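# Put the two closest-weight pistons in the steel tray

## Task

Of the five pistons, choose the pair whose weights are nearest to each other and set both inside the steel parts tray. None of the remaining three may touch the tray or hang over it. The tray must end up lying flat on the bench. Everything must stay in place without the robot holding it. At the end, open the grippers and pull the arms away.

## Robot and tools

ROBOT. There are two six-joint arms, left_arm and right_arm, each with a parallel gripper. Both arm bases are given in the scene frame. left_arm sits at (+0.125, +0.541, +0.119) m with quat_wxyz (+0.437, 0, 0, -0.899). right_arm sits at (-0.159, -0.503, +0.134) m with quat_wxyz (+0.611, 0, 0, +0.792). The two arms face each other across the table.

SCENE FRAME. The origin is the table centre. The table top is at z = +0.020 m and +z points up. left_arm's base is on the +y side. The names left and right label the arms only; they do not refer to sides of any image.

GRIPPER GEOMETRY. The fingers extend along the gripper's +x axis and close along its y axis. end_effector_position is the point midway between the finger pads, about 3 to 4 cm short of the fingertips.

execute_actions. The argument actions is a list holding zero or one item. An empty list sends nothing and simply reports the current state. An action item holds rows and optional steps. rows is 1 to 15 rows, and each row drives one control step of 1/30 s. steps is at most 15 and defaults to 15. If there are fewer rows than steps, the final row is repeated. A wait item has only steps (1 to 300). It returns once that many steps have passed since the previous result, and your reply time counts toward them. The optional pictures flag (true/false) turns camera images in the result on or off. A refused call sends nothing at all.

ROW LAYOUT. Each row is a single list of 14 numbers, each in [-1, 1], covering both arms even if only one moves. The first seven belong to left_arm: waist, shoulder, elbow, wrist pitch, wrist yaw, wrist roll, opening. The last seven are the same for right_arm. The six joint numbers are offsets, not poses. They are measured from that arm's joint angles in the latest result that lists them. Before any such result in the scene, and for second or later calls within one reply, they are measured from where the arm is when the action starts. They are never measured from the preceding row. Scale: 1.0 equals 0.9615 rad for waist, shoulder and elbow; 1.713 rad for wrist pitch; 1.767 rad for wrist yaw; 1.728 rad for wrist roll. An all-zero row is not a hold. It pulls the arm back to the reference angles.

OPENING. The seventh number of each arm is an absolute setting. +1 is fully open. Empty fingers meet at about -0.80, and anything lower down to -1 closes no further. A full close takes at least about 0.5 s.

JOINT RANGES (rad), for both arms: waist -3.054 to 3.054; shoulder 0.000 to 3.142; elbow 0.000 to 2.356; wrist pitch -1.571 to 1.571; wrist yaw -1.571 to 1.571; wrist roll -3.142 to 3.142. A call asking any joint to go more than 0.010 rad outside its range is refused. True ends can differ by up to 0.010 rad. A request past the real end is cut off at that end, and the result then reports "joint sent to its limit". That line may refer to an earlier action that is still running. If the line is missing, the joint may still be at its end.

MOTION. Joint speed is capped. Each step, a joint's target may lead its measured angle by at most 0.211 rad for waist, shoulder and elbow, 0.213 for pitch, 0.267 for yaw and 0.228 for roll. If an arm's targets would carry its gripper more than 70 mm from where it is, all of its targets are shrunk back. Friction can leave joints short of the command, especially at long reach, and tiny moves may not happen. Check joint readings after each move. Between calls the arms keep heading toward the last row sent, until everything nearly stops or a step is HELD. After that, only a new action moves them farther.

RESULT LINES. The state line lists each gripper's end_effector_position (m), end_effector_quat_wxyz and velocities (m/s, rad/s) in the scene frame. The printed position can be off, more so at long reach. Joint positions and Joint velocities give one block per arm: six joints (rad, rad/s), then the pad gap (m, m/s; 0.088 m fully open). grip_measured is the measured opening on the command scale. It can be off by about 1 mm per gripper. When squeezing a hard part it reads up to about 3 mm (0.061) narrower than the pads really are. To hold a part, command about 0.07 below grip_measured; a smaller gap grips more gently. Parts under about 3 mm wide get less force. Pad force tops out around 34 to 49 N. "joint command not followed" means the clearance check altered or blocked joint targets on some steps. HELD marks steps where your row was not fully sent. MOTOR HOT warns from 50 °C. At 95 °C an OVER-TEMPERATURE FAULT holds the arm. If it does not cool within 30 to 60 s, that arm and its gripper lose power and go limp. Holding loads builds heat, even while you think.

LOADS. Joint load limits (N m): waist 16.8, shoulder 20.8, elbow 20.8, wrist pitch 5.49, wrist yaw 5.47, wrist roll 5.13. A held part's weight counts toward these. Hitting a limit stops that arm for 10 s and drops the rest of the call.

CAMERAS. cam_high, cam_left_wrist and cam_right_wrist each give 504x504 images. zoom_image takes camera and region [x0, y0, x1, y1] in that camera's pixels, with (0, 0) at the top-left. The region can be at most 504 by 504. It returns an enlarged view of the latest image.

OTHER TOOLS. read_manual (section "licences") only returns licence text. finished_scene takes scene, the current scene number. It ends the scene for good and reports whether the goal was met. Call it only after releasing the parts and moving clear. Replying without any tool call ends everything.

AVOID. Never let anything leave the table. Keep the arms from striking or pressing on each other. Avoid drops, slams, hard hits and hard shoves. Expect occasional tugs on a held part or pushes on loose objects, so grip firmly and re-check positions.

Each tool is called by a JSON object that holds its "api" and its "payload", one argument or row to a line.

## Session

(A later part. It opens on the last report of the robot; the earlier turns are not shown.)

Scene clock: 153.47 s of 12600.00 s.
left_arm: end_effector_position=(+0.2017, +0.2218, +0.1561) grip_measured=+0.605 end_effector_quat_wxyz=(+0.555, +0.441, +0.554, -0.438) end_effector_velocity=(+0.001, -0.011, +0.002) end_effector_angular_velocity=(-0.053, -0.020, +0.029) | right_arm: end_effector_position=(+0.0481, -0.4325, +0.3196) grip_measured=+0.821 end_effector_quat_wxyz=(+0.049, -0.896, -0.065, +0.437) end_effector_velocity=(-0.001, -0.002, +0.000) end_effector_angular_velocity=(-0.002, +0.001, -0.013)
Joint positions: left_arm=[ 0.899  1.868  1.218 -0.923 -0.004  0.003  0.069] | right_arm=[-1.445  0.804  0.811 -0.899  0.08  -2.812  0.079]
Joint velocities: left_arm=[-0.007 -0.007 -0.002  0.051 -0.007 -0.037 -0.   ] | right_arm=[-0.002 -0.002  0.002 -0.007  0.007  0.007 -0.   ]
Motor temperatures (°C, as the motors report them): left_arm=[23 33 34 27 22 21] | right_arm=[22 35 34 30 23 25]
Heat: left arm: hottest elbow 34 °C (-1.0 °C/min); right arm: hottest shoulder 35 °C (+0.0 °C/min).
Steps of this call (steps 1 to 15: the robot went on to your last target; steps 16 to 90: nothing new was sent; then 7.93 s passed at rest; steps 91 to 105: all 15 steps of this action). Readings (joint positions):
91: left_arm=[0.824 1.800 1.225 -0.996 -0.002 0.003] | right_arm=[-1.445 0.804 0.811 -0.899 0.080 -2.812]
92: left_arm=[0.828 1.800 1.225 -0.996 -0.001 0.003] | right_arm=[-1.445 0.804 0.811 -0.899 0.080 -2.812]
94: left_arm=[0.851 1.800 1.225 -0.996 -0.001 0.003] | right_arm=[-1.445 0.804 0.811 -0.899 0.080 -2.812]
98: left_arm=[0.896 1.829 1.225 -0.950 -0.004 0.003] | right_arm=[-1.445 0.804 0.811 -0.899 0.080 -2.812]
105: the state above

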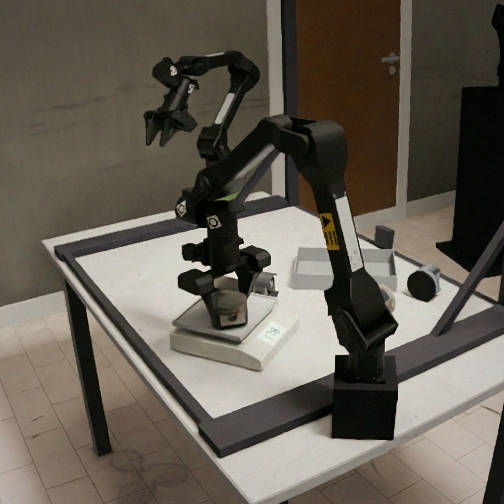

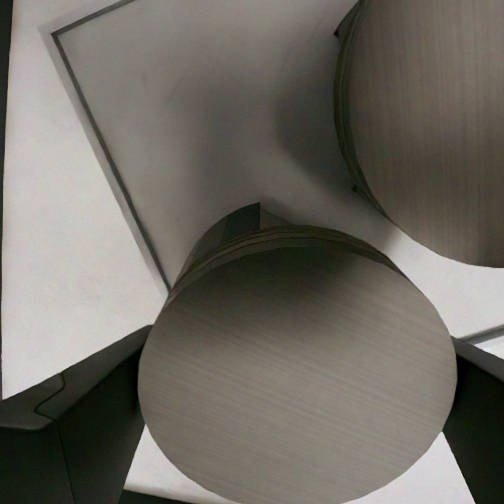

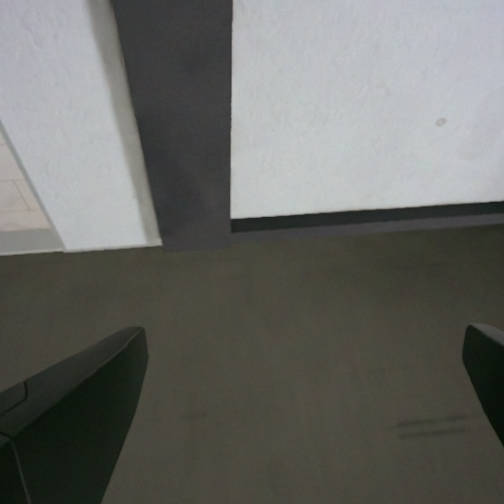

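{"api": "execute_actions", "payload": {
  "actions": [
    {"rows":[[0,0.012,-0.004,0.005,0,0,0.5,0,0,0,0,0,0,0.82],[0,0.02,-0.008,0.01,0,0,0.5,0,0,0,0,0,0,0.82],[0,0.027,-0.012,0.014,0,0,0.5,0,0,0,0,0,0,0.82],[0,0.033,-0.015,0.018,0,0,0.5,0,0,0,0,0,0,0.82],[0,0.038,-0.017,0.021,0,0,0.5,0,0,0,0,0,0,0.82]]}
  ]
}}

{"api": "zoom_image", "payload": {
  "camera": "cam_high",
  "region": [150,210,320,380]
}}

Scene clock: 162.93 s of 12600.00 s.
left_arm: end_effector_position=(+0.2027, +0.2176, +0.1494) grip_measured=+0.605 end_effector_quat_wxyz=(+0.557, +0.438, +0.552, -0.440) end_effector_velocity=(-0.000, +0.002, +0.000) end_effector_angular_velocity=(+0.009, -0.005, +0.020) | right_arm: end_effector_position=(+0.0481, -0.4325, +0.3196) grip_measured=+0.821 end_effector_quat_wxyz=(+0.049, -0.896, -0.065, +0.437) end_effector_velocity=(-0.002, -0.000, -0.002) end_effector_angular_velocity=(-0.002, +0.008, +0.008)
Joint positions: left_arm=[ 0.899  1.886  1.214 -0.891 -0.003  0.003  0.069] | right_arm=[-1.445  0.804  0.811 -0.899  0.08  -2.812  0.079]
Joint velocities: left_arm=[-0.002 -0.002 -0.002 -0.007 -0.007 -0.022 -0.   ] | right_arm=[-0.002 -0.002 -0.002 -0.007 -0.007 -0.007 -0.   ]
Motor temperatures (°C, as the motors report them): left_arm=[23 33 34 27 22 21] | right_arm=[22 35 34 30 23 25]
Heat: left arm: hottest elbow 34 °C (+0.0 °C/min); right arm: hottest shoulder 35 °C (+0.0 °C/min).
Steps of this call (steps 1 to 15: the robot went on to your last target; steps 16 to 90: nothing new was sent; then 5.97 s passed at rest; steps 91 to 105: all 15 steps of this action). Readings (joint positions):
91: left_arm=[0.899 1.868 1.218 -0.920 -0.004 0.003] | right_arm=[-1.445 0.804 0.811 -0.899 0.080 -2.812]
92: left_arm=[0.899 1.869 1.218 -0.918 -0.004 0.003] | right_arm=[-1.445 0.804 0.811 -0.899 0.080 -2.812]
94: left_arm=[0.899 1.874 1.217 -0.906 -0.004 0.003] | right_arm=[-1.445 0.804 0.811 -0.899 0.080 -2.812]
98: left_arm=[0.899 1.886 1.214 -0.892 -0.003 0.003] | right_arm=[-1.445 0.804 0.811 -0.899 0.080 -2.812]
105: the state above

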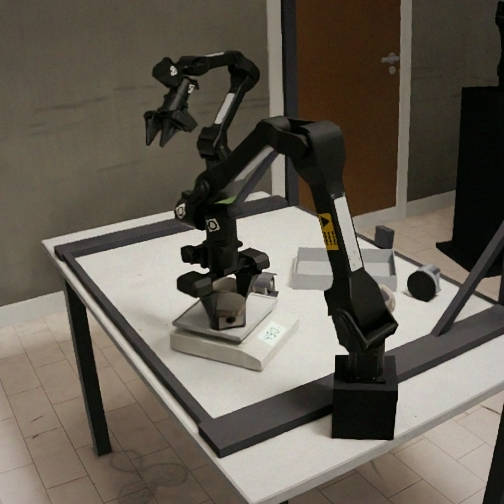

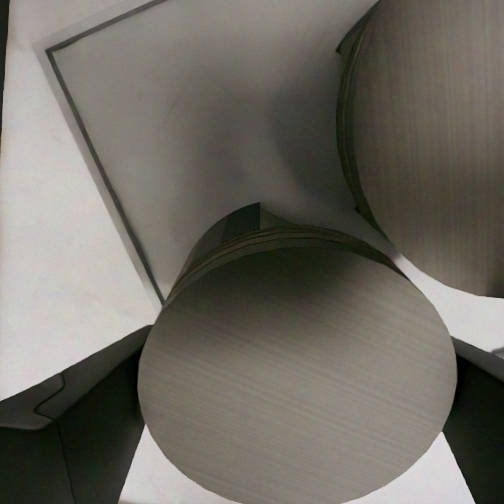

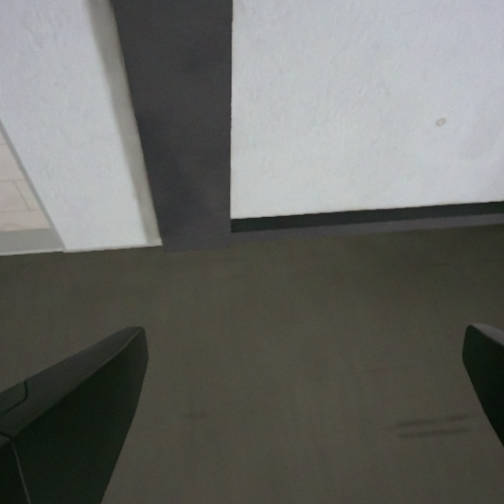

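Region (150, 210, 320, 380) of cam_high's 504x504 image, scaled by 2.965, with more detail than that image has.

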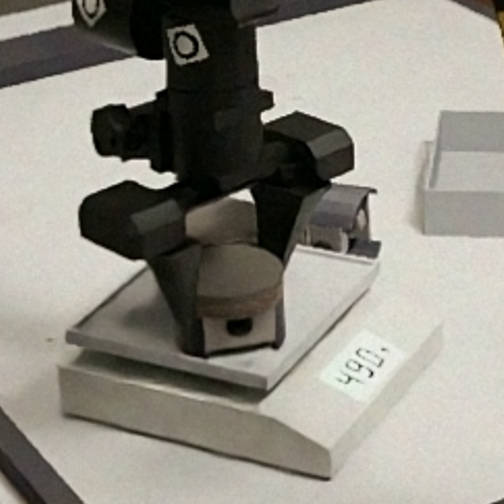

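{"api": "execute_actions", "payload": {
  "actions": [
    {"rows":[[0,0,0,0,0,0,0.85,0,0,0,0,0,0,0.82]]}
  ],
  "pictures": false
}}

{"api": "execute_actions", "payload": {
  "actions": [
    {"steps":40}
  ]
}}

{"api": "zoom_image", "payload": {
  "camera": "cam_high",
  "region": [200,280,320,370]
}}

Scene clock: 169.97 s of 12600.00 s.
left_arm: end_effector_position=(+0.2027, +0.2176, +0.1494) grip_measured=+0.846 end_effector_quat_wxyz=(+0.557, +0.438, +0.552, -0.440) end_effector_velocity=(+0.001, -0.004, +0.000) end_effector_angular_velocity=(-0.020, -0.012, +0.005) | right_arm: end_effector_position=(+0.0481, -0.4325, +0.3196) grip_measured=+0.821 end_effector_quat_wxyz=(+0.049, -0.896, -0.065, +0.437) end_effector_velocity=(-0.002, -0.000, -0.002) end_effector_angular_velocity=(-0.002, +0.008, +0.008)
Joint positions: left_arm=[ 0.899  1.886  1.213 -0.891 -0.003  0.003  0.08 ] | right_arm=[-1.445  0.804  0.811 -0.899  0.08  -2.812  0.079]
Joint velocities: left_arm=[-0.002 -0.002 -0.002  0.022 -0.007 -0.007  0.001] | right_arm=[-0.002 -0.002 -0.002 -0.007 -0.007 -0.007 -0.   ]
Motor temperatures (°C, as the motors report them): left_arm=[23 33 33 27 22 21] | right_arm=[22 35 34 30 23 25]
Heat: left arm: hottest shoulder 33 °C (+0.0 °C/min); right arm: hottest shoulder 35 °C (+0.0 °C/min).
Steps of this call (steps 1 to 15: the robot went on to your last target; steps 16 to 90: nothing new was sent; then 3.53 s passed at rest; steps 91 to 105: all 15 steps of this action). Readings (joint positions):
91: left_arm=[0.899 1.886 1.213 -0.891 -0.003 0.003] | right_arm=[-1.445 0.804 0.811 -0.899 0.080 -2.812]
92: left_arm=[0.899 1.886 1.213 -0.891 -0.003 0.003] | right_arm=[-1.445 0.804 0.811 -0.899 0.080 -2.812]
94: left_arm=[0.899 1.886 1.213 -0.891 -0.003 0.003] | right_arm=[-1.445 0.804 0.811 -0.899 0.080 -2.812]
98: left_arm=[0.899 1.886 1.213 -0.891 -0.003 0.003] | right_arm=[-1.445 0.804 0.811 -0.899 0.080 -2.812]
105: the state above

Scene clock: 171.30 s of 12600.00 s.
left_arm: end_effector_position=(+0.2027, +0.2176, +0.1494) grip_measured=+0.847 end_effector_quat_wxyz=(+0.557, +0.438, +0.552, -0.440) end_effector_velocity=(-0.001, +0.004, +0.001) end_effector_angular_velocity=(+0.018, -0.003, +0.005) | right_arm: end_effector_position=(+0.0481, -0.4325, +0.3196) grip_measured=+0.821 end_effector_quat_wxyz=(+0.049, -0.896, -0.065, +0.437) end_effector_velocity=(-0.000, +0.003, +0.000) end_effector_angular_velocity=(+0.014, -0.002, +0.017)
Joint positions: left_arm=[ 0.899  1.886  1.213 -0.891 -0.003  0.003  0.081] | right_arm=[-1.445  0.804  0.811 -0.899  0.08  -2.812  0.079]
Joint velocities: left_arm=[-0.002 -0.002  0.002 -0.022 -0.007 -0.007 -0.   ] | right_arm=[-0.002 -0.002 -0.002  0.007 -0.022 -0.007 -0.   ]
Motor temperatures (°C, as the motors report them): left_arm=[23 33 33 27 22 21] | right_arm=[22 35 34 30 23 25]
Heat: left arm: hottest shoulder 33 °C (+0.0 °C/min); right arm: hottest shoulder 35 °C (+0.0 °C/min).
Steps of this call (steps 1 to 15: the robot went on to your last target; steps 16 to 40: nothing new was sent). Readings (joint positions):
1: left_arm=[0.899 1.886 1.213 -0.891 -0.003 0.003] | right_arm=[-1.445 0.804 0.811 -0.899 0.080 -2.812]
2: left_arm=[0.899 1.886 1.213 -0.891 -0.003 0.003] | right_arm=[-1.445 0.804 0.811 -0.899 0.080 -2.812]
4: left_arm=[0.899 1.886 1.213 -0.891 -0.003 0.003] | right_arm=[-1.445 0.804 0.811 -0.899 0.080 -2.812]
8: left_arm=[0.899 1.886 1.213 -0.891 -0.003 0.003] | right_arm=[-1.445 0.804 0.811 -0.899 0.080 -2.812]
40: the state above
All arms were judged still, so your last target was given up. Only a new action makes them travel on or press farther. Fingers that are still opening or closing keep moving.

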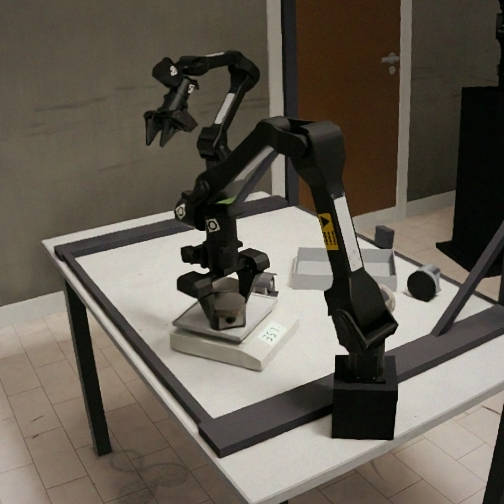

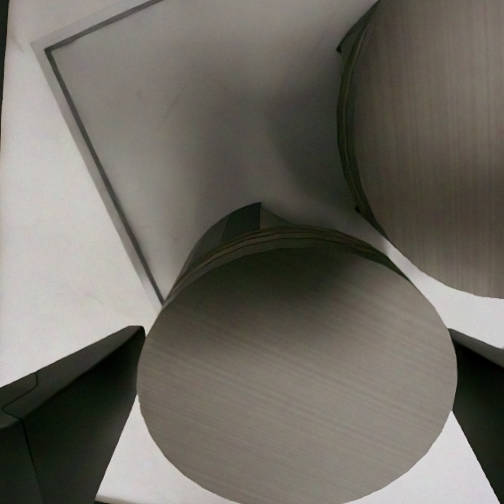

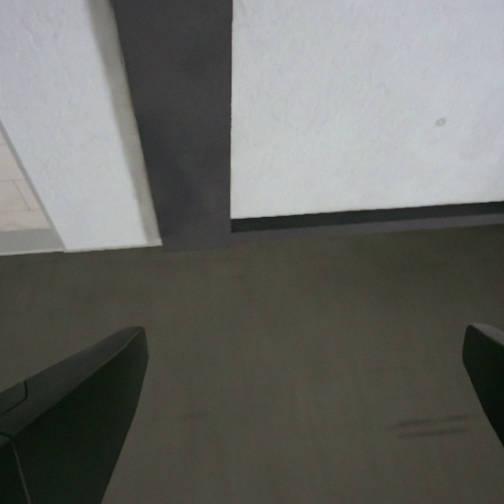

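Region (200, 280, 320, 370) of cam_high's 504x504 image, scaled by 4.200, with more detail than that image has; it fills the top 378 rows of this view, and the rest is white.

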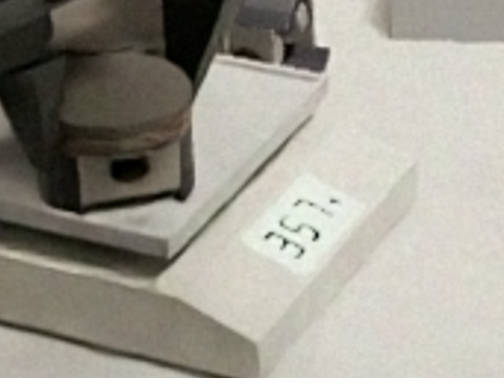

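{"api": "execute_actions", "payload": {
  "actions": [
    {"rows":[[0,-0.03,-0.035,0.02,0,0,0.85,0,0,0,0,0,0,0.82],[0,-0.055,-0.07,0.04,0,0,0.85,0,0,0,0,0,0,0.82],[0,-0.08,-0.11,0.065,0,0,0.85,0,0,0,0,0,0,0.82],[0,-0.11,-0.15,0.09,0,0,0.85,0,0,0,0,0,0,0.82],[0,-0.135,-0.19,0.12,0,0,0.85,0,0,0,0,0,0,0.82],[0,-0.16,-0.23,0.15,0,0,0.85,0,0,0,0,0,0,0.82],[0,-0.19,-0.27,0.18,0,0,0.85,0,0,0,0,0,0,0.82],[0,-0.212,-0.304,0.206,0,0,0.85,0,0,0,0,0,0,0.82]]}
  ],
  "pictures": false
}}

{"api": "execute_actions", "payload": {
  "actions": [
    {"steps":10}
  ]
}}

{"api": "zoom_image", "payload": {
  "camera": "cam_high",
  "region": [200,280,320,370]
}}

Scene clock: 182.47 s of 12600.00 s.
left_arm: end_effector_position=(+0.2020, +0.2208, +0.1487) grip_measured=+0.847 end_effector_quat_wxyz=(+0.624, +0.378, +0.475, -0.492) end_effector_velocity=(-0.001, +0.007, -0.007) end_effector_angular_velocity=(-0.007, -0.022, +0.006) | right_arm: end_effector_position=(+0.0481, -0.4325, +0.3196) grip_measured=+0.821 end_effector_quat_wxyz=(+0.049, -0.896, -0.065, +0.437) end_effector_velocity=(-0.002, -0.000, -0.002) end_effector_angular_velocity=(-0.002, +0.008, +0.008)
Joint positions: left_arm=[ 0.899  1.695  0.936 -0.546 -0.003  0.003  0.081] | right_arm=[-1.445  0.804  0.811 -0.899  0.08  -2.812  0.079]
Joint velocities: left_arm=[-0.007 -0.017 -0.056  0.051 -0.022 -0.007 -0.   ] | right_arm=[-0.002 -0.002 -0.002 -0.007 -0.007 -0.007 -0.   ]
Motor temperatures (°C, as the motors report them): left_arm=[23 34 33 27 22 21] | right_arm=[22 34 35 30 23 25]
Heat: left arm: hottest shoulder 34 °C (+1.0 °C/min); right arm: hottest elbow 35 °C (+0.0 °C/min).
Steps of this call (steps 1 to 90: nothing new was sent; then 7.67 s passed at rest; steps 91 to 105: all 15 steps of this action). Readings (joint positions):
91: left_arm=[0.899 1.884 1.210 -0.884 -0.003 0.003] | right_arm=[-1.445 0.804 0.811 -0.899 0.080 -2.812]
92: left_arm=[0.899 1.876 1.197 -0.863 -0.003 0.003] | right_arm=[-1.445 0.804 0.811 -0.899 0.080 -2.812]
94: left_arm=[0.899 1.844 1.148 -0.808 -0.003 0.003] | right_arm=[-1.445 0.804 0.811 -0.899 0.080 -2.812]
98: left_arm=[0.899 1.748 1.009 -0.640 -0.003 0.003] | right_arm=[-1.445 0.804 0.811 -0.899 0.080 -2.812]
105: the state above

Scene clock: 182.80 s of 12600.00 s.
left_arm: end_effector_position=(+0.2019, +0.2209, +0.1483) grip_measured=+0.847 end_effector_quat_wxyz=(+0.625, +0.377, +0.474, -0.493) end_effector_velocity=(+0.000, +0.000, +0.003) end_effector_angular_velocity=(-0.002, -0.002, +0.021) | right_arm: end_effector_position=(+0.0481, -0.4325, +0.3196) grip_measured=+0.821 end_effector_quat_wxyz=(+0.049, -0.896, -0.065, +0.437) end_effector_velocity=(-0.005, +0.001, -0.006) end_effector_angular_velocity=(-0.018, +0.030, +0.040)
Joint positions: left_arm=[ 0.899  1.694  0.932 -0.54  -0.003  0.003  0.081] | right_arm=[-1.445  0.804  0.811 -0.899  0.08  -2.812  0.079]
Joint velocities: left_arm=[-0.002 -0.007  0.002 -0.007 -0.007 -0.022 -0.   ] | right_arm=[-0.002  0.002 -0.007 -0.022 -0.022 -0.037 -0.   ]
Motor temperatures (°C, as the motors report them): left_arm=[23 34 33 27 22 21] | right_arm=[22 34 35 30 23 25]
Heat: left arm: hottest shoulder 34 °C (+1.0 °C/min); right arm: hottest elbow 35 °C (+0.0 °C/min).
Steps of this call (steps 1 to 10: the robot went on to your last target). Readings (joint positions):
1: left_arm=[0.899 1.695 0.935 -0.544 -0.003 0.003] | right_arm=[-1.445 0.804 0.811 -0.899 0.080 -2.812]
2: left_arm=[0.899 1.695 0.934 -0.543 -0.003 0.003] | right_arm=[-1.445 0.804 0.811 -0.899 0.080 -2.812]
4: left_arm=[0.899 1.695 0.933 -0.541 -0.003 0.003] | right_arm=[-1.445 0.804 0.811 -0.899 0.080 -2.812]
8: left_arm=[0.899 1.694 0.932 -0.540 -0.003 0.003] | right_arm=[-1.445 0.804 0.811 -0.899 0.080 -2.812]
10: the state above

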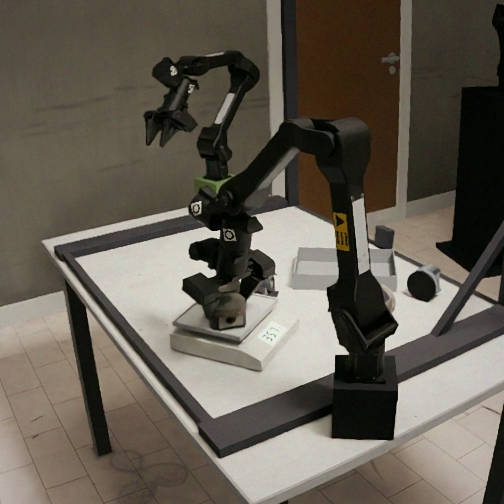

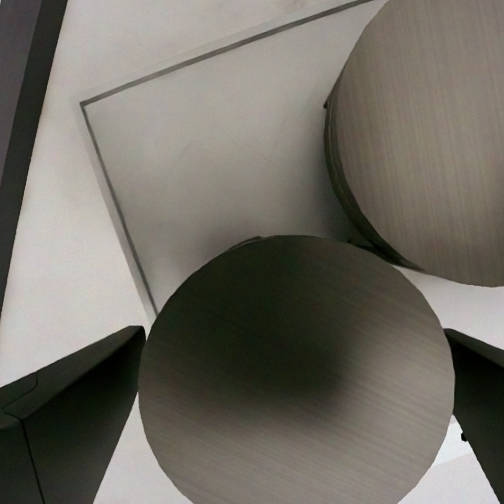

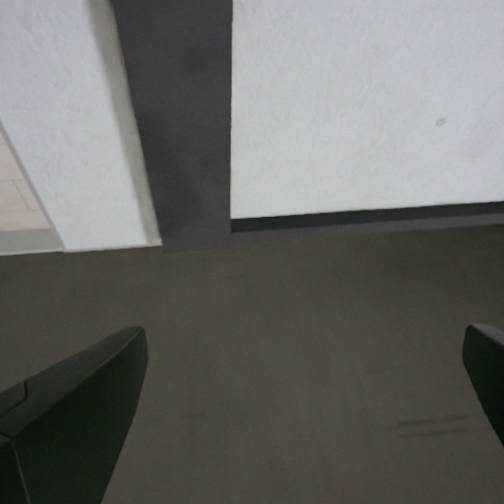

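Region (200, 280, 320, 370) of cam_high's 504x504 image, scaled by 4.200, with more detail than that image has; it fills the top 378 rows of this view, and the rest is white.

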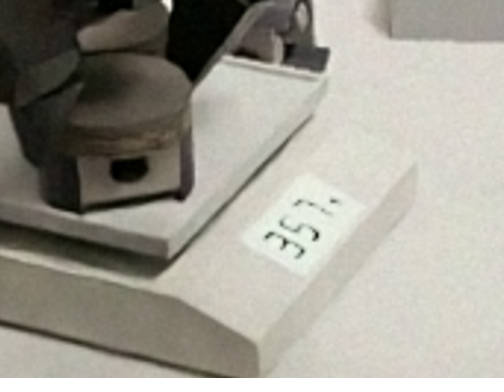

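{"api": "execute_actions", "payload": {
  "actions": [
    {"rows":[[0,0,0,0,0,0,0.75,0,0,0,0,0,0,0.82],[0,0,0,0,0,0,0.68,0,0,0,0,0,0,0.82],[0,0,0,0,0,0,0.63,0,0,0,0,0,0,0.82],[0,0,0,0,0,0,0.58,0,0,0,0,0,0,0.82],[0,0,0,0,0,0,0.5,0,0,0,0,0,0,0.82]],"steps":12}
  ],
  "pictures": false
}}

{"api": "execute_actions", "payload": {
  "actions": [
    {"rows":[[0,-0.03,0,-0.015,0,0,0.5,0,0,0,0,0,0,0.82],[0,-0.06,0,-0.03,0,0,0.5,0,0,0,0,0,0,0.82],[0,-0.1,0,-0.055,0,0,0.5,0,0,0,0,0,0,0.82],[0,-0.14,0,-0.08,0,0,0.5,0,0,0,0,0,0,0.82],[0,-0.18,0,-0.1,0,0,0.5,0,0,0,0,0,0,0.82],[0,-0.21,0,-0.118,0,0,0.5,0,0,0,0,0,0,0.82]],"steps":13}
  ],
  "pictures": false
}}

{"api": "execute_actions", "payload": {
  "actions": [
    {"rows":[[-0.03,0,0,0,0,0,0.5,0,0,0,0,0,0,0.82],[-0.08,0,0,0,0,0,0.5,0,0,0,0,0,0,0.82],[-0.15,0,0,0,0,0,0.5,0,0,0,0,0,0,0.82],[-0.23,0,0,0,0,0,0.5,0,0,0,0,0,0,0.82],[-0.31,0,0,0,0,0,0.5,0,0,0,0,0,0,0.82],[-0.39,0,0,0,0,0,0.5,0,0,0,0,0,0,0.82],[-0.47,0,0,0,0,0,0.5,0,0,0,0,0,0,0.82],[-0.55,0,0,0,0,0,0.5,0,0,0,0,0,0,0.82],[-0.63,0,0,0,0,0,0.5,0,0,0,0,0,0,0.82],[-0.71,0,0,0,0,0,0.5,0,0,0,0,0,0,0.82],[-0.79,0,0,0,0,0,0.5,0,0,0,0,0,0,0.82],[-0.86,0,0,0,0,0,0.5,0,0,0,0,0,0,0.82],[-0.92,0,0,0,0,0,0.5,0,0,0,0,0,0,0.82],[-0.96,0,0,0,0,0,0.5,0,0,0,0,0,0,0.82],[-0.98,0,0,0,0,0,0.5,0,0,0,0,0,0,0.82]]}
  ],
  "pictures": false
}}

{"api": "execute_actions", "payload": {
  "actions": [
    {"steps":12}
  ]
}}

Scene clock: 194.27 s of 12600.00 s.
left_arm: end_effector_position=(+0.2019, +0.2209, +0.1483) grip_measured=+0.604 end_effector_quat_wxyz=(+0.625, +0.377, +0.474, -0.493) end_effector_velocity=(-0.002, +0.000, -0.001) end_effector_angular_velocity=(-0.004, +0.008, +0.003) | right_arm: end_effector_position=(+0.0481, -0.4325, +0.3196) grip_measured=+0.821 end_effector_quat_wxyz=(+0.049, -0.896, -0.065, +0.437) end_effector_velocity=(-0.001, +0.004, +0.001) end_effector_angular_velocity=(+0.016, -0.006, +0.022)
Joint positions: left_arm=[ 0.899  1.694  0.932 -0.54  -0.003  0.003  0.069] | right_arm=[-1.445  0.804  0.811 -0.899  0.08  -2.812  0.079]
Joint velocities: left_arm=[-0.002 -0.002 -0.007  0.007  0.007 -0.007 -0.   ] | right_arm=[ 0.002 -0.007 -0.002  0.007 -0.022 -0.007 -0.   ]
Motor temperatures (°C, as the motors report them): left_arm=[23 34 33 27 22 21] | right_arm=[22 34 35 30 23 25]
Heat: left arm: hottest shoulder 34 °C (+0.0 °C/min); right arm: hottest elbow 35 °C (+0.0 °C/min).
Steps of this call (steps 1 to 15: the robot went on to your last target; steps 16 to 90: nothing new was sent; then 8.07 s passed at rest; steps 91 to 102: all 12 steps of this action). Readings (joint positions):
91: left_arm=[0.899 1.694 0.932 -0.540 -0.003 0.003] | right_arm=[-1.445 0.804 0.811 -0.899 0.080 -2.812]
92: left_arm=[0.899 1.694 0.932 -0.540 -0.003 0.003] | right_arm=[-1.445 0.804 0.811 -0.899 0.080 -2.812]
94: left_arm=[0.899 1.694 0.932 -0.540 -0.003 0.003] | right_arm=[-1.445 0.804 0.811 -0.899 0.080 -2.812]
98: left_arm=[0.899 1.694 0.932 -0.540 -0.003 0.003] | right_arm=[-1.445 0.804 0.811 -0.899 0.080 -2.812]
102: the state above

Scene clock: 194.70 s of 12600.00 s.
left_arm: end_effector_position=(+0.1943, +0.2517, +0.1943) grip_measured=+0.604 end_effector_quat_wxyz=(+0.623, +0.378, +0.476, -0.493) end_effector_velocity=(-0.006, +0.017, -0.006) end_effector_angular_velocity=(+0.081, +0.029, +0.003) | right_arm: end_effector_position=(+0.0481, -0.4325, +0.3196) grip_measured=+0.821 end_effector_quat_wxyz=(+0.049, -0.896, -0.065, +0.437) end_effector_velocity=(-0.004, -0.002, -0.004) end_effector_angular_velocity=(+0.002, +0.024, -0.008)
Joint positions: left_arm=[ 0.899  1.5    0.933 -0.739 -0.001  0.003  0.069] | right_arm=[-1.445  0.804  0.811 -0.899  0.08  -2.812  0.079]
Joint velocities: left_arm=[-0.002  0.002 -0.002 -0.081  0.007 -0.007 -0.   ] | right_arm=[-0.007 -0.002 -0.002 -0.022 -0.007  0.007 -0.   ]
Motor temperatures (°C, as the motors report them): left_arm=[23 34 33 27 22 21] | right_arm=[22 34 35 30 23 25]
Heat: left arm: hottest shoulder 34 °C (+0.0 °C/min); right arm: hottest elbow 35 °C (+0.0 °C/min).
Steps of this call (steps 1 to 13: all 13 steps of this action). Readings (joint positions):
1: left_arm=[0.899 1.692 0.932 -0.541 -0.003 0.003] | right_arm=[-1.445 0.804 0.811 -0.899 0.080 -2.812]
2: left_arm=[0.899 1.685 0.932 -0.552 -0.003 0.003] | right_arm=[-1.445 0.804 0.811 -0.899 0.080 -2.812]
4: left_arm=[0.898 1.653 0.932 -0.600 0.000 0.003] | right_arm=[-1.445 0.804 0.811 -0.899 0.080 -2.812]
8: left_arm=[0.899 1.534 0.932 -0.713 -0.001 0.003] | right_arm=[-1.445 0.804 0.811 -0.899 0.080 -2.812]
13: the state above

Scene clock: 195.20 s of 12600.00 s.
left_arm: end_effector_position=(-0.0285, +0.2861, +0.1943) grip_measured=+0.604 end_effector_quat_wxyz=(+0.391, +0.530, +0.296, -0.692) end_effector_velocity=(-0.493, +0.300, -0.000) end_effector_angular_velocity=(+0.002, -0.012, -1.947) | right_arm: end_effector_position=(+0.0481, -0.4325, +0.3196) grip_measured=+0.821 end_effector_quat_wxyz=(+0.049, -0.896, -0.065, +0.437) end_effector_velocity=(-0.006, +0.001, -0.005) end_effector_angular_velocity=(-0.006, +0.023, +0.028)
Joint positions: left_arm=[ 0.121  1.5    0.933 -0.738 -0.003  0.003  0.069] | right_arm=[-1.445  0.804  0.811 -0.899  0.08  -2.812  0.079]
Joint velocities: left_arm=[-1.941 -0.002 -0.002 -0.007 -0.007  0.007 -0.   ] | right_arm=[-0.002 -0.007 -0.007 -0.022 -0.022 -0.022 -0.   ]
Motor temperatures (°C, as the motors report them): left_arm=[23 34 33 27 22 21] | right_arm=[22 34 35 30 23 25]
Heat: left arm: hottest shoulder 34 °C (+0.0 °C/min); right arm: hottest elbow 35 °C (+0.0 °C/min).
Steps of this call (steps 1 to 15: all 15 steps of this action). Readings (joint positions):
1: left_arm=[0.896 1.500 0.933 -0.741 -0.003 0.003] | right_arm=[-1.445 0.804 0.811 -0.899 0.080 -2.812]
2: left_arm=[0.886 1.500 0.933 -0.741 -0.007 0.003] | right_arm=[-1.445 0.804 0.811 -0.899 0.080 -2.812]
4: left_arm=[0.822 1.500 0.933 -0.739 -0.014 0.003] | right_arm=[-1.445 0.804 0.811 -0.899 0.080 -2.812]
8: left_arm=[0.572 1.500 0.933 -0.739 -0.003 0.003] | right_arm=[-1.445 0.804 0.811 -0.899 0.080 -2.812]
15: the state above

Scene clock: 195.60 s of 12600.00 s.
left_arm: end_effector_position=(-0.0684, +0.3149, +0.1943) grip_measured=+0.604 end_effector_quat_wxyz=(+0.331, +0.552, +0.253, -0.722) end_effector_velocity=(-0.000, -0.001, +0.002) end_effector_angular_velocity=(-0.013, +0.004, +0.007) | right_arm: end_effector_position=(+0.0481, -0.4325, +0.3196) grip_measured=+0.821 end_effector_quat_wxyz=(+0.049, -0.896, -0.065, +0.437) end_effector_velocity=(-0.002, -0.000, -0.002) end_effector_angular_velocity=(-0.002, +0.008, +0.008)
Joint positions: left_arm=[-0.043  1.5    0.933 -0.738  0.001  0.003  0.069] | right_arm=[-1.445  0.804  0.811 -0.899  0.08  -2.812  0.079]
Joint velocities: left_arm=[-0.002 -0.007 -0.002  0.007 -0.007 -0.007  0.   ] | right_arm=[-0.002 -0.002 -0.002 -0.007 -0.007 -0.007  0.   ]
Motor temperatures (°C, as the motors report them): left_arm=[23 34 33 27 22 21] | right_arm=[22 34 35 30 23 25]
Heat: left arm: hottest shoulder 34 °C (+0.0 °C/min); right arm: hottest elbow 35 °C (+0.0 °C/min).
Steps of this call (steps 1 to 12: the robot went on to your last target). Readings (joint positions):
1: left_arm=[0.061 1.500 0.933 -0.738 0.001 0.003] | right_arm=[-1.445 0.804 0.811 -0.899 0.080 -2.812]
2: left_arm=[0.013 1.500 0.933 -0.738 0.008 0.003] | right_arm=[-1.445 0.804 0.811 -0.899 0.080 -2.812]
4: left_arm=[-0.036 1.500 0.933 -0.738 0.010 0.003] | right_arm=[-1.445 0.804 0.811 -0.899 0.080 -2.812]
8: left_arm=[-0.043 1.500 0.933 -0.738 0.001 0.003] | right_arm=[-1.445 0.804 0.811 -0.899 0.080 -2.812]
12: the state above

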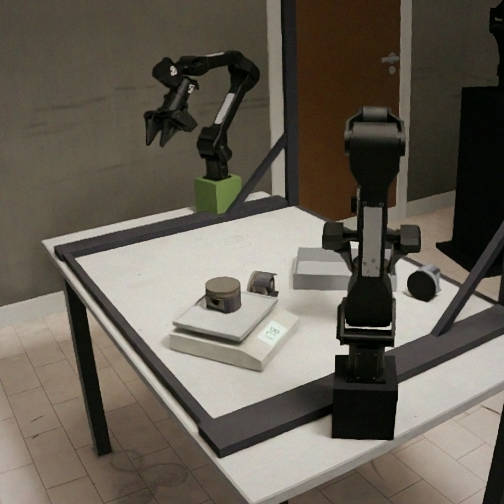

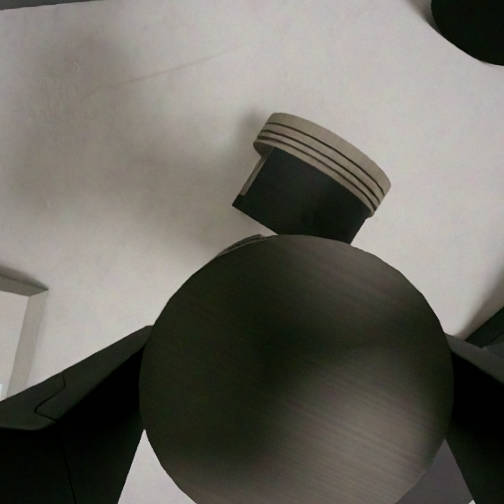

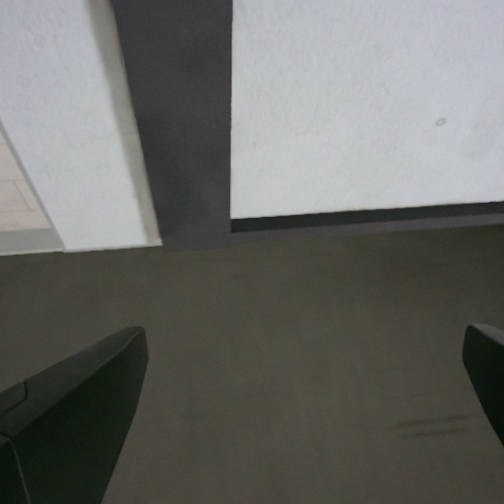

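{"api": "execute_actions", "payload": {
  "actions": [
    {"rows":[[0,0.01,0.04,-0.01,0,0,0.5,0,0,0,0,0,0,0.82],[0,0.04,0.09,-0.02,0,0,0.5,0,0,0,0,0,0,0.82],[0,0.09,0.15,-0.03,0,0,0.5,0,0,0,0,0,0,0.82],[0,0.14,0.21,-0.035,0,0,0.5,0,0,0,0,0,0,0.82],[0,0.19,0.27,-0.04,0,0,0.5,0,0,0,0,0,0,0.82],[0,0.24,0.33,-0.045,0,0,0.5,0,0,0,0,0,0,0.82],[0,0.29,0.39,-0.05,0,0,0.5,0,0,0,0,0,0,0.82],[0,0.34,0.45,-0.055,0,0,0.5,0,0,0,0,0,0,0.82],[0,0.39,0.51,-0.06,0,0,0.5,0,0,0,0,0,0,0.82],[0,0.44,0.57,-0.07,0,0,0.5,0,0,0,0,0,0,0.82],[0,0.49,0.64,-0.08,0,0,0.5,0,0,0,0,0,0,0.82],[0,0.54,0.71,-0.09,0,0,0.5,0,0,0,0,0,0,0.82],[0,0.59,0.78,-0.1,0,0,0.5,0,0,0,0,0,0,0.82],[0,0.63,0.84,-0.11,0,0,0.5,0,0,0,0,0,0,0.82],[0,0.66,0.88,-0.12,0,0,0.5,0,0,0,0,0,0,0.82]]}
  ],
  "pictures": false
}}

{"api": "execute_actions", "payload": {
  "actions": [
    {"steps":12}
  ],
  "pictures": false
}}

{"api": "execute_actions", "payload": {
  "actions": [
    {"rows":[[0,0.02,0.04,-0.005,0,0,0.5,0,0,0,0,0,0,0.82],[0,0.05,0.09,-0.01,0,0,0.5,0,0,0,0,0,0,0.82],[0,0.09,0.15,-0.02,0,0,0.5,0,0,0,0,0,0,0.82],[0,0.13,0.21,-0.03,0,0,0.5,0,0,0,0,0,0,0.82],[0,0.17,0.27,-0.04,0,0,0.5,0,0,0,0,0,0,0.82],[0,0.21,0.33,-0.047,0,0,0.5,0,0,0,0,0,0,0.82],[0,0.25,0.38,-0.047,0,0,0.5,0,0,0,0,0,0,0.82],[0,0.29,0.41,-0.047,0,0,0.5,0,0,0,0,0,0,0.82],[0,0.32,0.43,-0.047,0,0,0.5,0,0,0,0,0,0,0.82],[0,0.34,0.43,-0.047,0,0,0.5,0,0,0,0,0,0,0.82]]}
  ],
  "pictures": false
}}

{"api": "execute_actions", "payload": {
  "actions": [
    {"steps":10}
  ]
}}

Scene clock: 206.13 s of 12600.00 s.
left_arm: end_effector_position=(-0.1664, +0.2004, +0.2114) grip_measured=+0.604 end_effector_quat_wxyz=(+0.333, +0.546, +0.251, -0.726) end_effector_velocity=(-0.209, -0.241, -0.043) end_effector_angular_velocity=(-0.046, +0.033, +0.002) | right_arm: end_effector_position=(+0.0481, -0.4325, +0.3196) grip_measured=+0.821 end_effector_quat_wxyz=(+0.049, -0.896, -0.065, +0.437) end_effector_velocity=(-0.004, -0.000, -0.004) end_effector_angular_velocity=(-0.007, +0.021, +0.013)
Joint positions: left_arm=[-0.043  2.036  1.647 -0.901  0.001  0.003  0.069] | right_arm=[-1.445  0.804  0.811 -0.899  0.08  -2.812  0.079]
Joint velocities: left_arm=[-0.007  1.238  1.639 -0.344 -0.007 -0.007 -0.   ] | right_arm=[ 0.002 -0.002 -0.002 -0.022 -0.007 -0.007 -0.   ]
Motor temperatures (°C, as the motors report them): left_arm=[23 33 34 27 22 21] | right_arm=[22 34 35 30 23 25]
Heat: left arm: hottest elbow 34 °C (+0.0 °C/min); right arm: hottest elbow 35 °C (+0.0 °C/min).
Steps of this call (steps 1 to 30: the robot went on to your last target; steps 31 to 100: nothing new was sent; then 6.70 s passed at rest; steps 101 to 115: all 15 steps of this action). Readings (joint positions):
101: left_arm=[-0.043 1.500 0.936 -0.743 0.001 0.003] | right_arm=[-1.445 0.804 0.811 -0.899 0.080 -2.812]
102: left_arm=[-0.043 1.506 0.949 -0.758 0.001 0.003] | right_arm=[-1.445 0.804 0.811 -0.899 0.080 -2.812]
104: left_arm=[-0.043 1.549 1.012 -0.786 0.001 0.003] | right_arm=[-1.445 0.804 0.811 -0.899 0.080 -2.812]
108: left_arm=[-0.043 1.713 1.230 -0.809 0.001 0.003] | right_arm=[-1.445 0.804 0.811 -0.899 0.080 -2.812]
115: the state above

Scene clock: 206.53 s of 12600.00 s.
left_arm: end_effector_position=(-0.1789, +0.1858, +0.2087) grip_measured=+0.604 end_effector_quat_wxyz=(+0.332, +0.549, +0.252, -0.725) end_effector_velocity=(-0.001, -0.005, +0.007) end_effector_angular_velocity=(-0.035, -0.000, -0.004) | right_arm: end_effector_position=(+0.0481, -0.4325, +0.3196) grip_measured=+0.821 end_effector_quat_wxyz=(+0.049, -0.896, -0.065, +0.437) end_effector_velocity=(-0.003, +0.003, -0.002) end_effector_angular_velocity=(+0.018, +0.014, +0.011)
Joint positions: left_arm=[-0.043  2.12   1.765 -0.941  0.001  0.003  0.069] | right_arm=[-1.445  0.804  0.811 -0.899  0.08  -2.812  0.079]
Joint velocities: left_arm=[-0.002 -0.007  0.012  0.007 -0.022  0.007  0.   ] | right_arm=[ 0.002 -0.002 -0.002 -0.007 -0.022  0.007 -0.   ]
Motor temperatures (°C, as the motors report them): left_arm=[23 34 34 27 22 21] | right_arm=[22 34 35 30 23 25]
Heat: left arm: hottest shoulder 34 °C (+0.0 °C/min); right arm: hottest elbow 35 °C (+0.0 °C/min).
Steps of this call (steps 1 to 12: the robot went on to your last target). Readings (joint positions):
1: left_arm=[-0.043 2.069 1.691 -0.908 0.001 0.003] | right_arm=[-1.445 0.804 0.811 -0.899 0.080 -2.812]
2: left_arm=[-0.043 2.091 1.719 -0.915 0.001 0.003] | right_arm=[-1.445 0.804 0.811 -0.899 0.080 -2.812]
4: left_arm=[-0.043 2.112 1.744 -0.935 0.001 0.003] | right_arm=[-1.445 0.804 0.811 -0.899 0.080 -2.812]
8: left_arm=[-0.043 2.120 1.759 -0.941 0.001 0.003] | right_arm=[-1.445 0.804 0.811 -0.899 0.080 -2.812]
12: the state above

Scene clock: 207.03 s of 12600.00 s.
left_arm: end_effector_position=(-0.2199, +0.1379, +0.1747) grip_measured=+0.604 end_effector_quat_wxyz=(+0.332, +0.550, +0.252, -0.723) end_effector_velocity=(+0.010, +0.012, -0.129) end_effector_angular_velocity=(+0.203, -0.180, +0.007) | right_arm: end_effector_position=(+0.0481, -0.4325, +0.3196) grip_measured=+0.821 end_effector_quat_wxyz=(+0.049, -0.896, -0.065, +0.437) end_effector_velocity=(-0.001, -0.002, -0.000) end_effector_angular_velocity=(-0.002, +0.001, -0.013)
Joint positions: left_arm=[-0.043  2.432  2.155 -1.023  0.001  0.003  0.069] | right_arm=[-1.445  0.804  0.811 -0.899  0.08  -2.812  0.079]
Joint velocities: left_arm=[-0.002  0.252  0.002 -0.022 -0.007 -0.007 -0.   ] | right_arm=[-0.002 -0.007 -0.002 -0.007  0.007  0.007 -0.   ]
Motor temperatures (°C, as the motors report them): left_arm=[23 34 34 27 22 21] | right_arm=[22 34 35 30 23 25]
Heat: left arm: hottest shoulder 34 °C (+0.0 °C/min); right arm: hottest elbow 35 °C (+0.0 °C/min).
Steps of this call (steps 1 to 15: all 15 steps of this action). Readings (joint positions):
1: left_arm=[-0.043 2.121 1.770 -0.945 0.001 0.003] | right_arm=[-1.445 0.804 0.811 -0.899 0.080 -2.812]
2: left_arm=[-0.043 2.128 1.784 -0.955 0.001 0.003] | right_arm=[-1.445 0.804 0.811 -0.899 0.080 -2.812]
4: left_arm=[-0.043 2.168 1.852 -0.973 0.001 0.003] | right_arm=[-1.445 0.804 0.811 -0.899 0.080 -2.812]
8: left_arm=[-0.043 2.295 2.055 -1.005 0.001 0.003] | right_arm=[-1.445 0.804 0.811 -0.899 0.080 -2.812]
15: the state above

Scene clock: 207.37 s of 12600.00 s.
left_arm: end_effector_position=(-0.2214, +0.1362, +0.1731) grip_measured=+0.604 end_effector_quat_wxyz=(+0.332, +0.550, +0.252, -0.724) end_effector_velocity=(+0.007, +0.006, -0.003) end_effector_angular_velocity=(+0.019, -0.042, +0.011) | right_arm: end_effector_position=(+0.0481, -0.4325, +0.3196) grip_measured=+0.821 end_effector_quat_wxyz=(+0.049, -0.896, -0.065, +0.437) end_effector_velocity=(-0.003, +0.002, -0.004) end_effector_angular_velocity=(+0.007, +0.017, +0.017)
Joint positions: left_arm=[-0.043  2.443  2.168 -1.023  0.001  0.003  0.069] | right_arm=[-1.445  0.804  0.811 -0.899  0.08  -2.812  0.079]
Joint velocities: left_arm=[-0.002 -0.002 -0.007 -0.037 -0.022 -0.007 -0.   ] | right_arm=[-0.002 -0.002 -0.007 -0.007 -0.022 -0.007 -0.   ]
Motor temperatures (°C, as the motors report them): left_arm=[23 34 34 27 22 21] | right_arm=[22 34 35 30 23 25]
Heat: left arm: hottest shoulder 34 °C (+0.0 °C/min); right arm: hottest elbow 35 °C (+0.0 °C/min).
Steps of this call (steps 1 to 10: the robot went on to your last target). Readings (joint positions):
1: left_arm=[-0.043 2.439 2.155 -1.023 0.001 0.003] | right_arm=[-1.445 0.804 0.811 -0.899 0.080 -2.812]
2: left_arm=[-0.043 2.442 2.155 -1.023 0.001 0.003] | right_arm=[-1.445 0.804 0.811 -0.899 0.080 -2.812]
4: left_arm=[-0.043 2.443 2.156 -1.023 0.001 0.003] | right_arm=[-1.445 0.804 0.811 -0.899 0.080 -2.812]
8: left_arm=[-0.043 2.443 2.167 -1.023 0.001 0.003] | right_arm=[-1.445 0.804 0.811 -0.899 0.080 -2.812]
10: the state above

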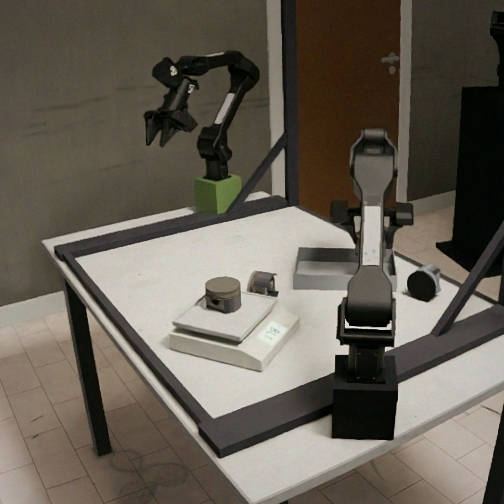

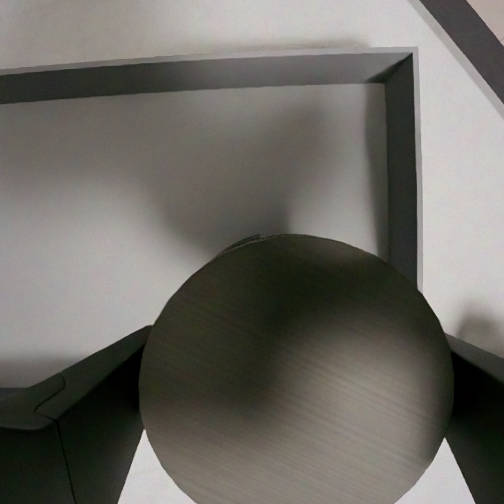

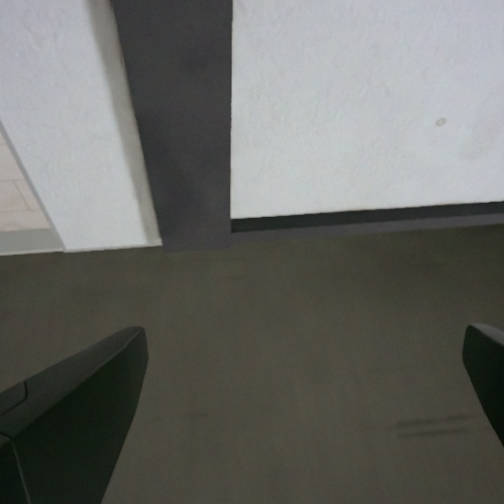

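{"api": "execute_actions", "payload": {
  "actions": [
    {"rows":[[0,0.015,0,0.008,0,0,0.5,0,0,0,0,0,0,0.82],[0,0.035,0,0.018,0,0,0.5,0,0,0,0,0,0,0.82],[0,0.055,0,0.03,0,0,0.5,0,0,0,0,0,0,0.82],[0,0.075,0,0.04,0,0,0.5,0,0,0,0,0,0,0.82],[0,0.095,0,0.052,0,0,0.5,0,0,0,0,0,0,0.82],[0,0.112,0,0.062,0,0,0.5,0,0,0,0,0,0,0.82],[0,0.125,0,0.07,0,0,0.5,0,0,0,0,0,0,0.82],[0,0.135,0,0.075,0,0,0.5,0,0,0,0,0,0,0.82]]}
  ],
  "pictures": false
}}

{"api": "execute_actions", "payload": {
  "actions": [
    {"rows":[[0,0.01,0,0.003,0,0,0.5,0,0,0,0,0,0,0.82],[0,0.016,0,0.006,0,0,0.5,0,0,0,0,0,0,0.82],[0,0.022,0,0.009,0,0,0.5,0,0,0,0,0,0,0.82],[0,0.028,0,0.012,0,0,0.5,0,0,0,0,0,0,0.82],[0,0.033,0,0.015,0,0,0.5,0,0,0,0,0,0,0.82]]}
  ]
}}

Scene clock: 215.63 s of 12600.00 s.
left_arm: end_effector_position=(-0.2310, +0.1250, +0.1124) grip_measured=+0.604 end_effector_quat_wxyz=(+0.331, +0.553, +0.254, -0.721) end_effector_velocity=(-0.008, -0.006, +0.001) end_effector_angular_velocity=(-0.029, +0.037, +0.003) | right_arm: end_effector_position=(+0.0481, -0.4325, +0.3196) grip_measured=+0.821 end_effector_quat_wxyz=(+0.049, -0.896, -0.065, +0.437) end_effector_velocity=(-0.001, +0.000, -0.002) end_effector_angular_velocity=(-0.004, +0.012, +0.008)
Joint positions: left_arm=[-0.043  2.572  2.166 -0.902  0.001  0.003  0.069] | right_arm=[-1.445  0.804  0.811 -0.899  0.08  -2.812  0.079]
Joint velocities: left_arm=[-0.002  0.002 -0.002  0.051  0.007 -0.007 -0.   ] | right_arm=[-0.002  0.002 -0.002 -0.007 -0.007 -0.007 -0.   ]
Motor temperatures (°C, as the motors report them): left_arm=[23 36 35 27 22 21] | right_arm=[22 34 35 30 23 25]
Heat: left arm: hottest shoulder 36 °C (+2.0 °C/min); right arm: hottest elbow 35 °C (+0.0 °C/min).
Steps of this call (steps 1 to 30: the robot went on to your last target; steps 31 to 100: nothing new was sent; then 4.43 s passed at rest; steps 101 to 115: all 15 steps of this action). Readings (joint positions):
101: left_arm=[-0.043 2.443 2.168 -1.023 0.001 0.003] | right_arm=[-1.445 0.804 0.811 -0.899 0.080 -2.812]
102: left_arm=[-0.043 2.445 2.168 -1.018 0.001 0.003] | right_arm=[-1.445 0.804 0.811 -0.899 0.080 -2.812]
104: left_arm=[-0.043 2.459 2.168 -0.987 0.001 0.003] | right_arm=[-1.445 0.804 0.811 -0.899 0.080 -2.812]
108: left_arm=[-0.043 2.515 2.168 -0.925 0.001 0.003] | right_arm=[-1.445 0.804 0.811 -0.899 0.080 -2.812]
115: the state above

Scene clock: 216.13 s of 12600.00 s.
left_arm: end_effector_position=(-0.2330, +0.1225, +0.1055) grip_measured=+0.604 end_effector_quat_wxyz=(+0.332, +0.550, +0.252, -0.723) end_effector_velocity=(+0.003, +0.004, -0.012) end_effector_angular_velocity=(+0.023, -0.022, +0.021) | right_arm: end_effector_position=(+0.0481, -0.4325, +0.3196) grip_measured=+0.821 end_effector_quat_wxyz=(+0.049, -0.896, -0.065, +0.437) end_effector_velocity=(+0.001, -0.000, +0.001) end_effector_angular_velocity=(+0.002, -0.008, -0.008)
Joint positions: left_arm=[-0.043  2.587  2.166 -0.879  0.     0.003  0.069] | right_arm=[-1.445  0.804  0.811 -0.899  0.08  -2.812  0.079]
Joint velocities: left_arm=[-0.002  0.017 -0.007 -0.007 -0.007 -0.022 -0.   ] | right_arm=[ 0.002 -0.002 -0.002  0.007  0.007  0.007 -0.   ]
Motor temperatures (°C, as the motors report them): left_arm=[23 36 35 27 22 21] | right_arm=[22 34 35 30 23 25]
Heat: left arm: hottest shoulder 36 °C (+2.0 °C/min); right arm: hottest elbow 35 °C (+0.0 °C/min).
Steps of this call (steps 1 to 15: all 15 steps of this action). Readings (joint positions):
1: left_arm=[-0.043 2.572 2.166 -0.900 0.001 0.003] | right_arm=[-1.445 0.804 0.811 -0.899 0.080 -2.812]
2: left_arm=[-0.043 2.572 2.166 -0.897 0.001 0.003] | right_arm=[-1.445 0.804 0.811 -0.899 0.080 -2.812]
4: left_arm=[-0.043 2.572 2.166 -0.890 0.001 0.003] | right_arm=[-1.445 0.804 0.811 -0.899 0.080 -2.812]
8: left_arm=[-0.043 2.584 2.166 -0.883 0.001 0.003] | right_arm=[-1.445 0.804 0.811 -0.899 0.080 -2.812]
15: the state above

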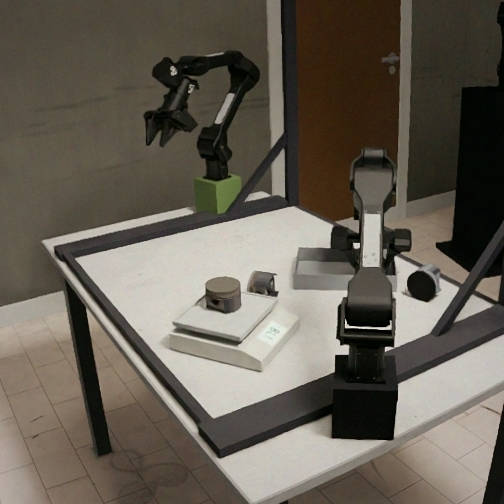

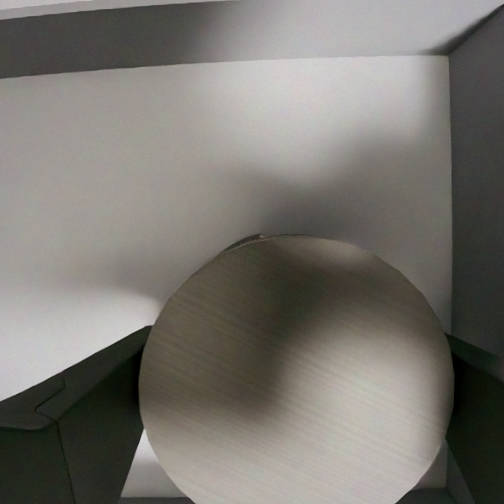

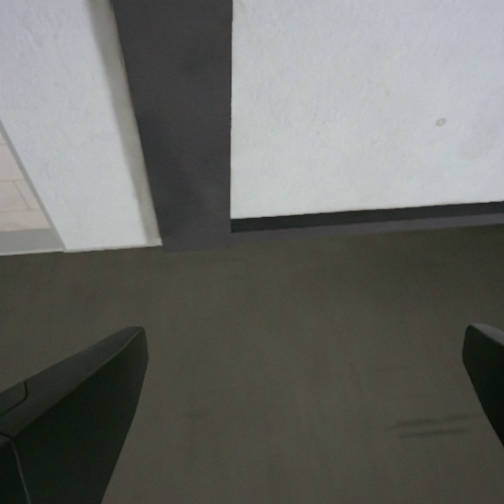

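Likely contact; test once.

{"api": "execute_actions", "payload": {
  "actions": [
    {"rows":[[0,0.022,0,0.006,0,0,0.5,0,0,0,0,0,0,0.82]],"steps":10}
  ],
  "pictures": false
}}

Scene clock: 220.10 s of 12600.00 s.
left_arm: end_effector_position=(-0.2337, +0.1217, +0.1046) grip_measured=+0.604 end_effector_quat_wxyz=(+0.333, +0.549, +0.251, -0.724) end_effector_velocity=(-0.002, -0.002, +0.002) end_effector_angular_velocity=(-0.013, +0.004, +0.007) | right_arm: end_effector_position=(+0.0481, -0.4325, +0.3196) grip_measured=+0.821 end_effector_quat_wxyz=(+0.049, -0.896, -0.065, +0.437) end_effector_velocity=(-0.004, -0.001, -0.006) end_effector_angular_velocity=(-0.011, +0.030, +0.008)
Joint positions: left_arm=[-0.043  2.59   2.166 -0.872 -0.     0.003  0.069] | right_arm=[-1.445  0.804  0.811 -0.899  0.08  -2.812  0.079]
Joint velocities: left_arm=[-0.002 -0.002  0.002  0.007 -0.007 -0.007 -0.   ] | right_arm=[-0.002  0.002 -0.007 -0.022 -0.007 -0.007 -0.   ]
Motor temperatures (°C, as the motors report them): left_arm=[23 37 35 27 22 21] | right_arm=[22 34 35 30 23 25]
Heat: left arm: hottest shoulder 37 °C (+3.0 °C/min); right arm: hottest elbow 35 °C (+0.0 °C/min).
Steps of this call (steps 1 to 15: the robot went on to your last target; steps 16 to 90: nothing new was sent; then 0.63 s passed at rest; steps 91 to 100: all 10 steps of this action). Readings (joint positions):
91: left_arm=[-0.043 2.588 2.166 -0.878 -0.000 0.003] | right_arm=[-1.445 0.804 0.811 -0.899 0.080 -2.812]
92: left_arm=[-0.043 2.588 2.166 -0.876 -0.000 0.003] | right_arm=[-1.445 0.804 0.811 -0.899 0.080 -2.812]
94: left_arm=[-0.043 2.590 2.166 -0.873 -0.000 0.003] | right_arm=[-1.445 0.804 0.811 -0.899 0.080 -2.812]
98: left_arm=[-0.043 2.590 2.166 -0.872 -0.000 0.003] | right_arm=[-1.445 0.804 0.811 -0.899 0.080 -2.812]
100: the state above


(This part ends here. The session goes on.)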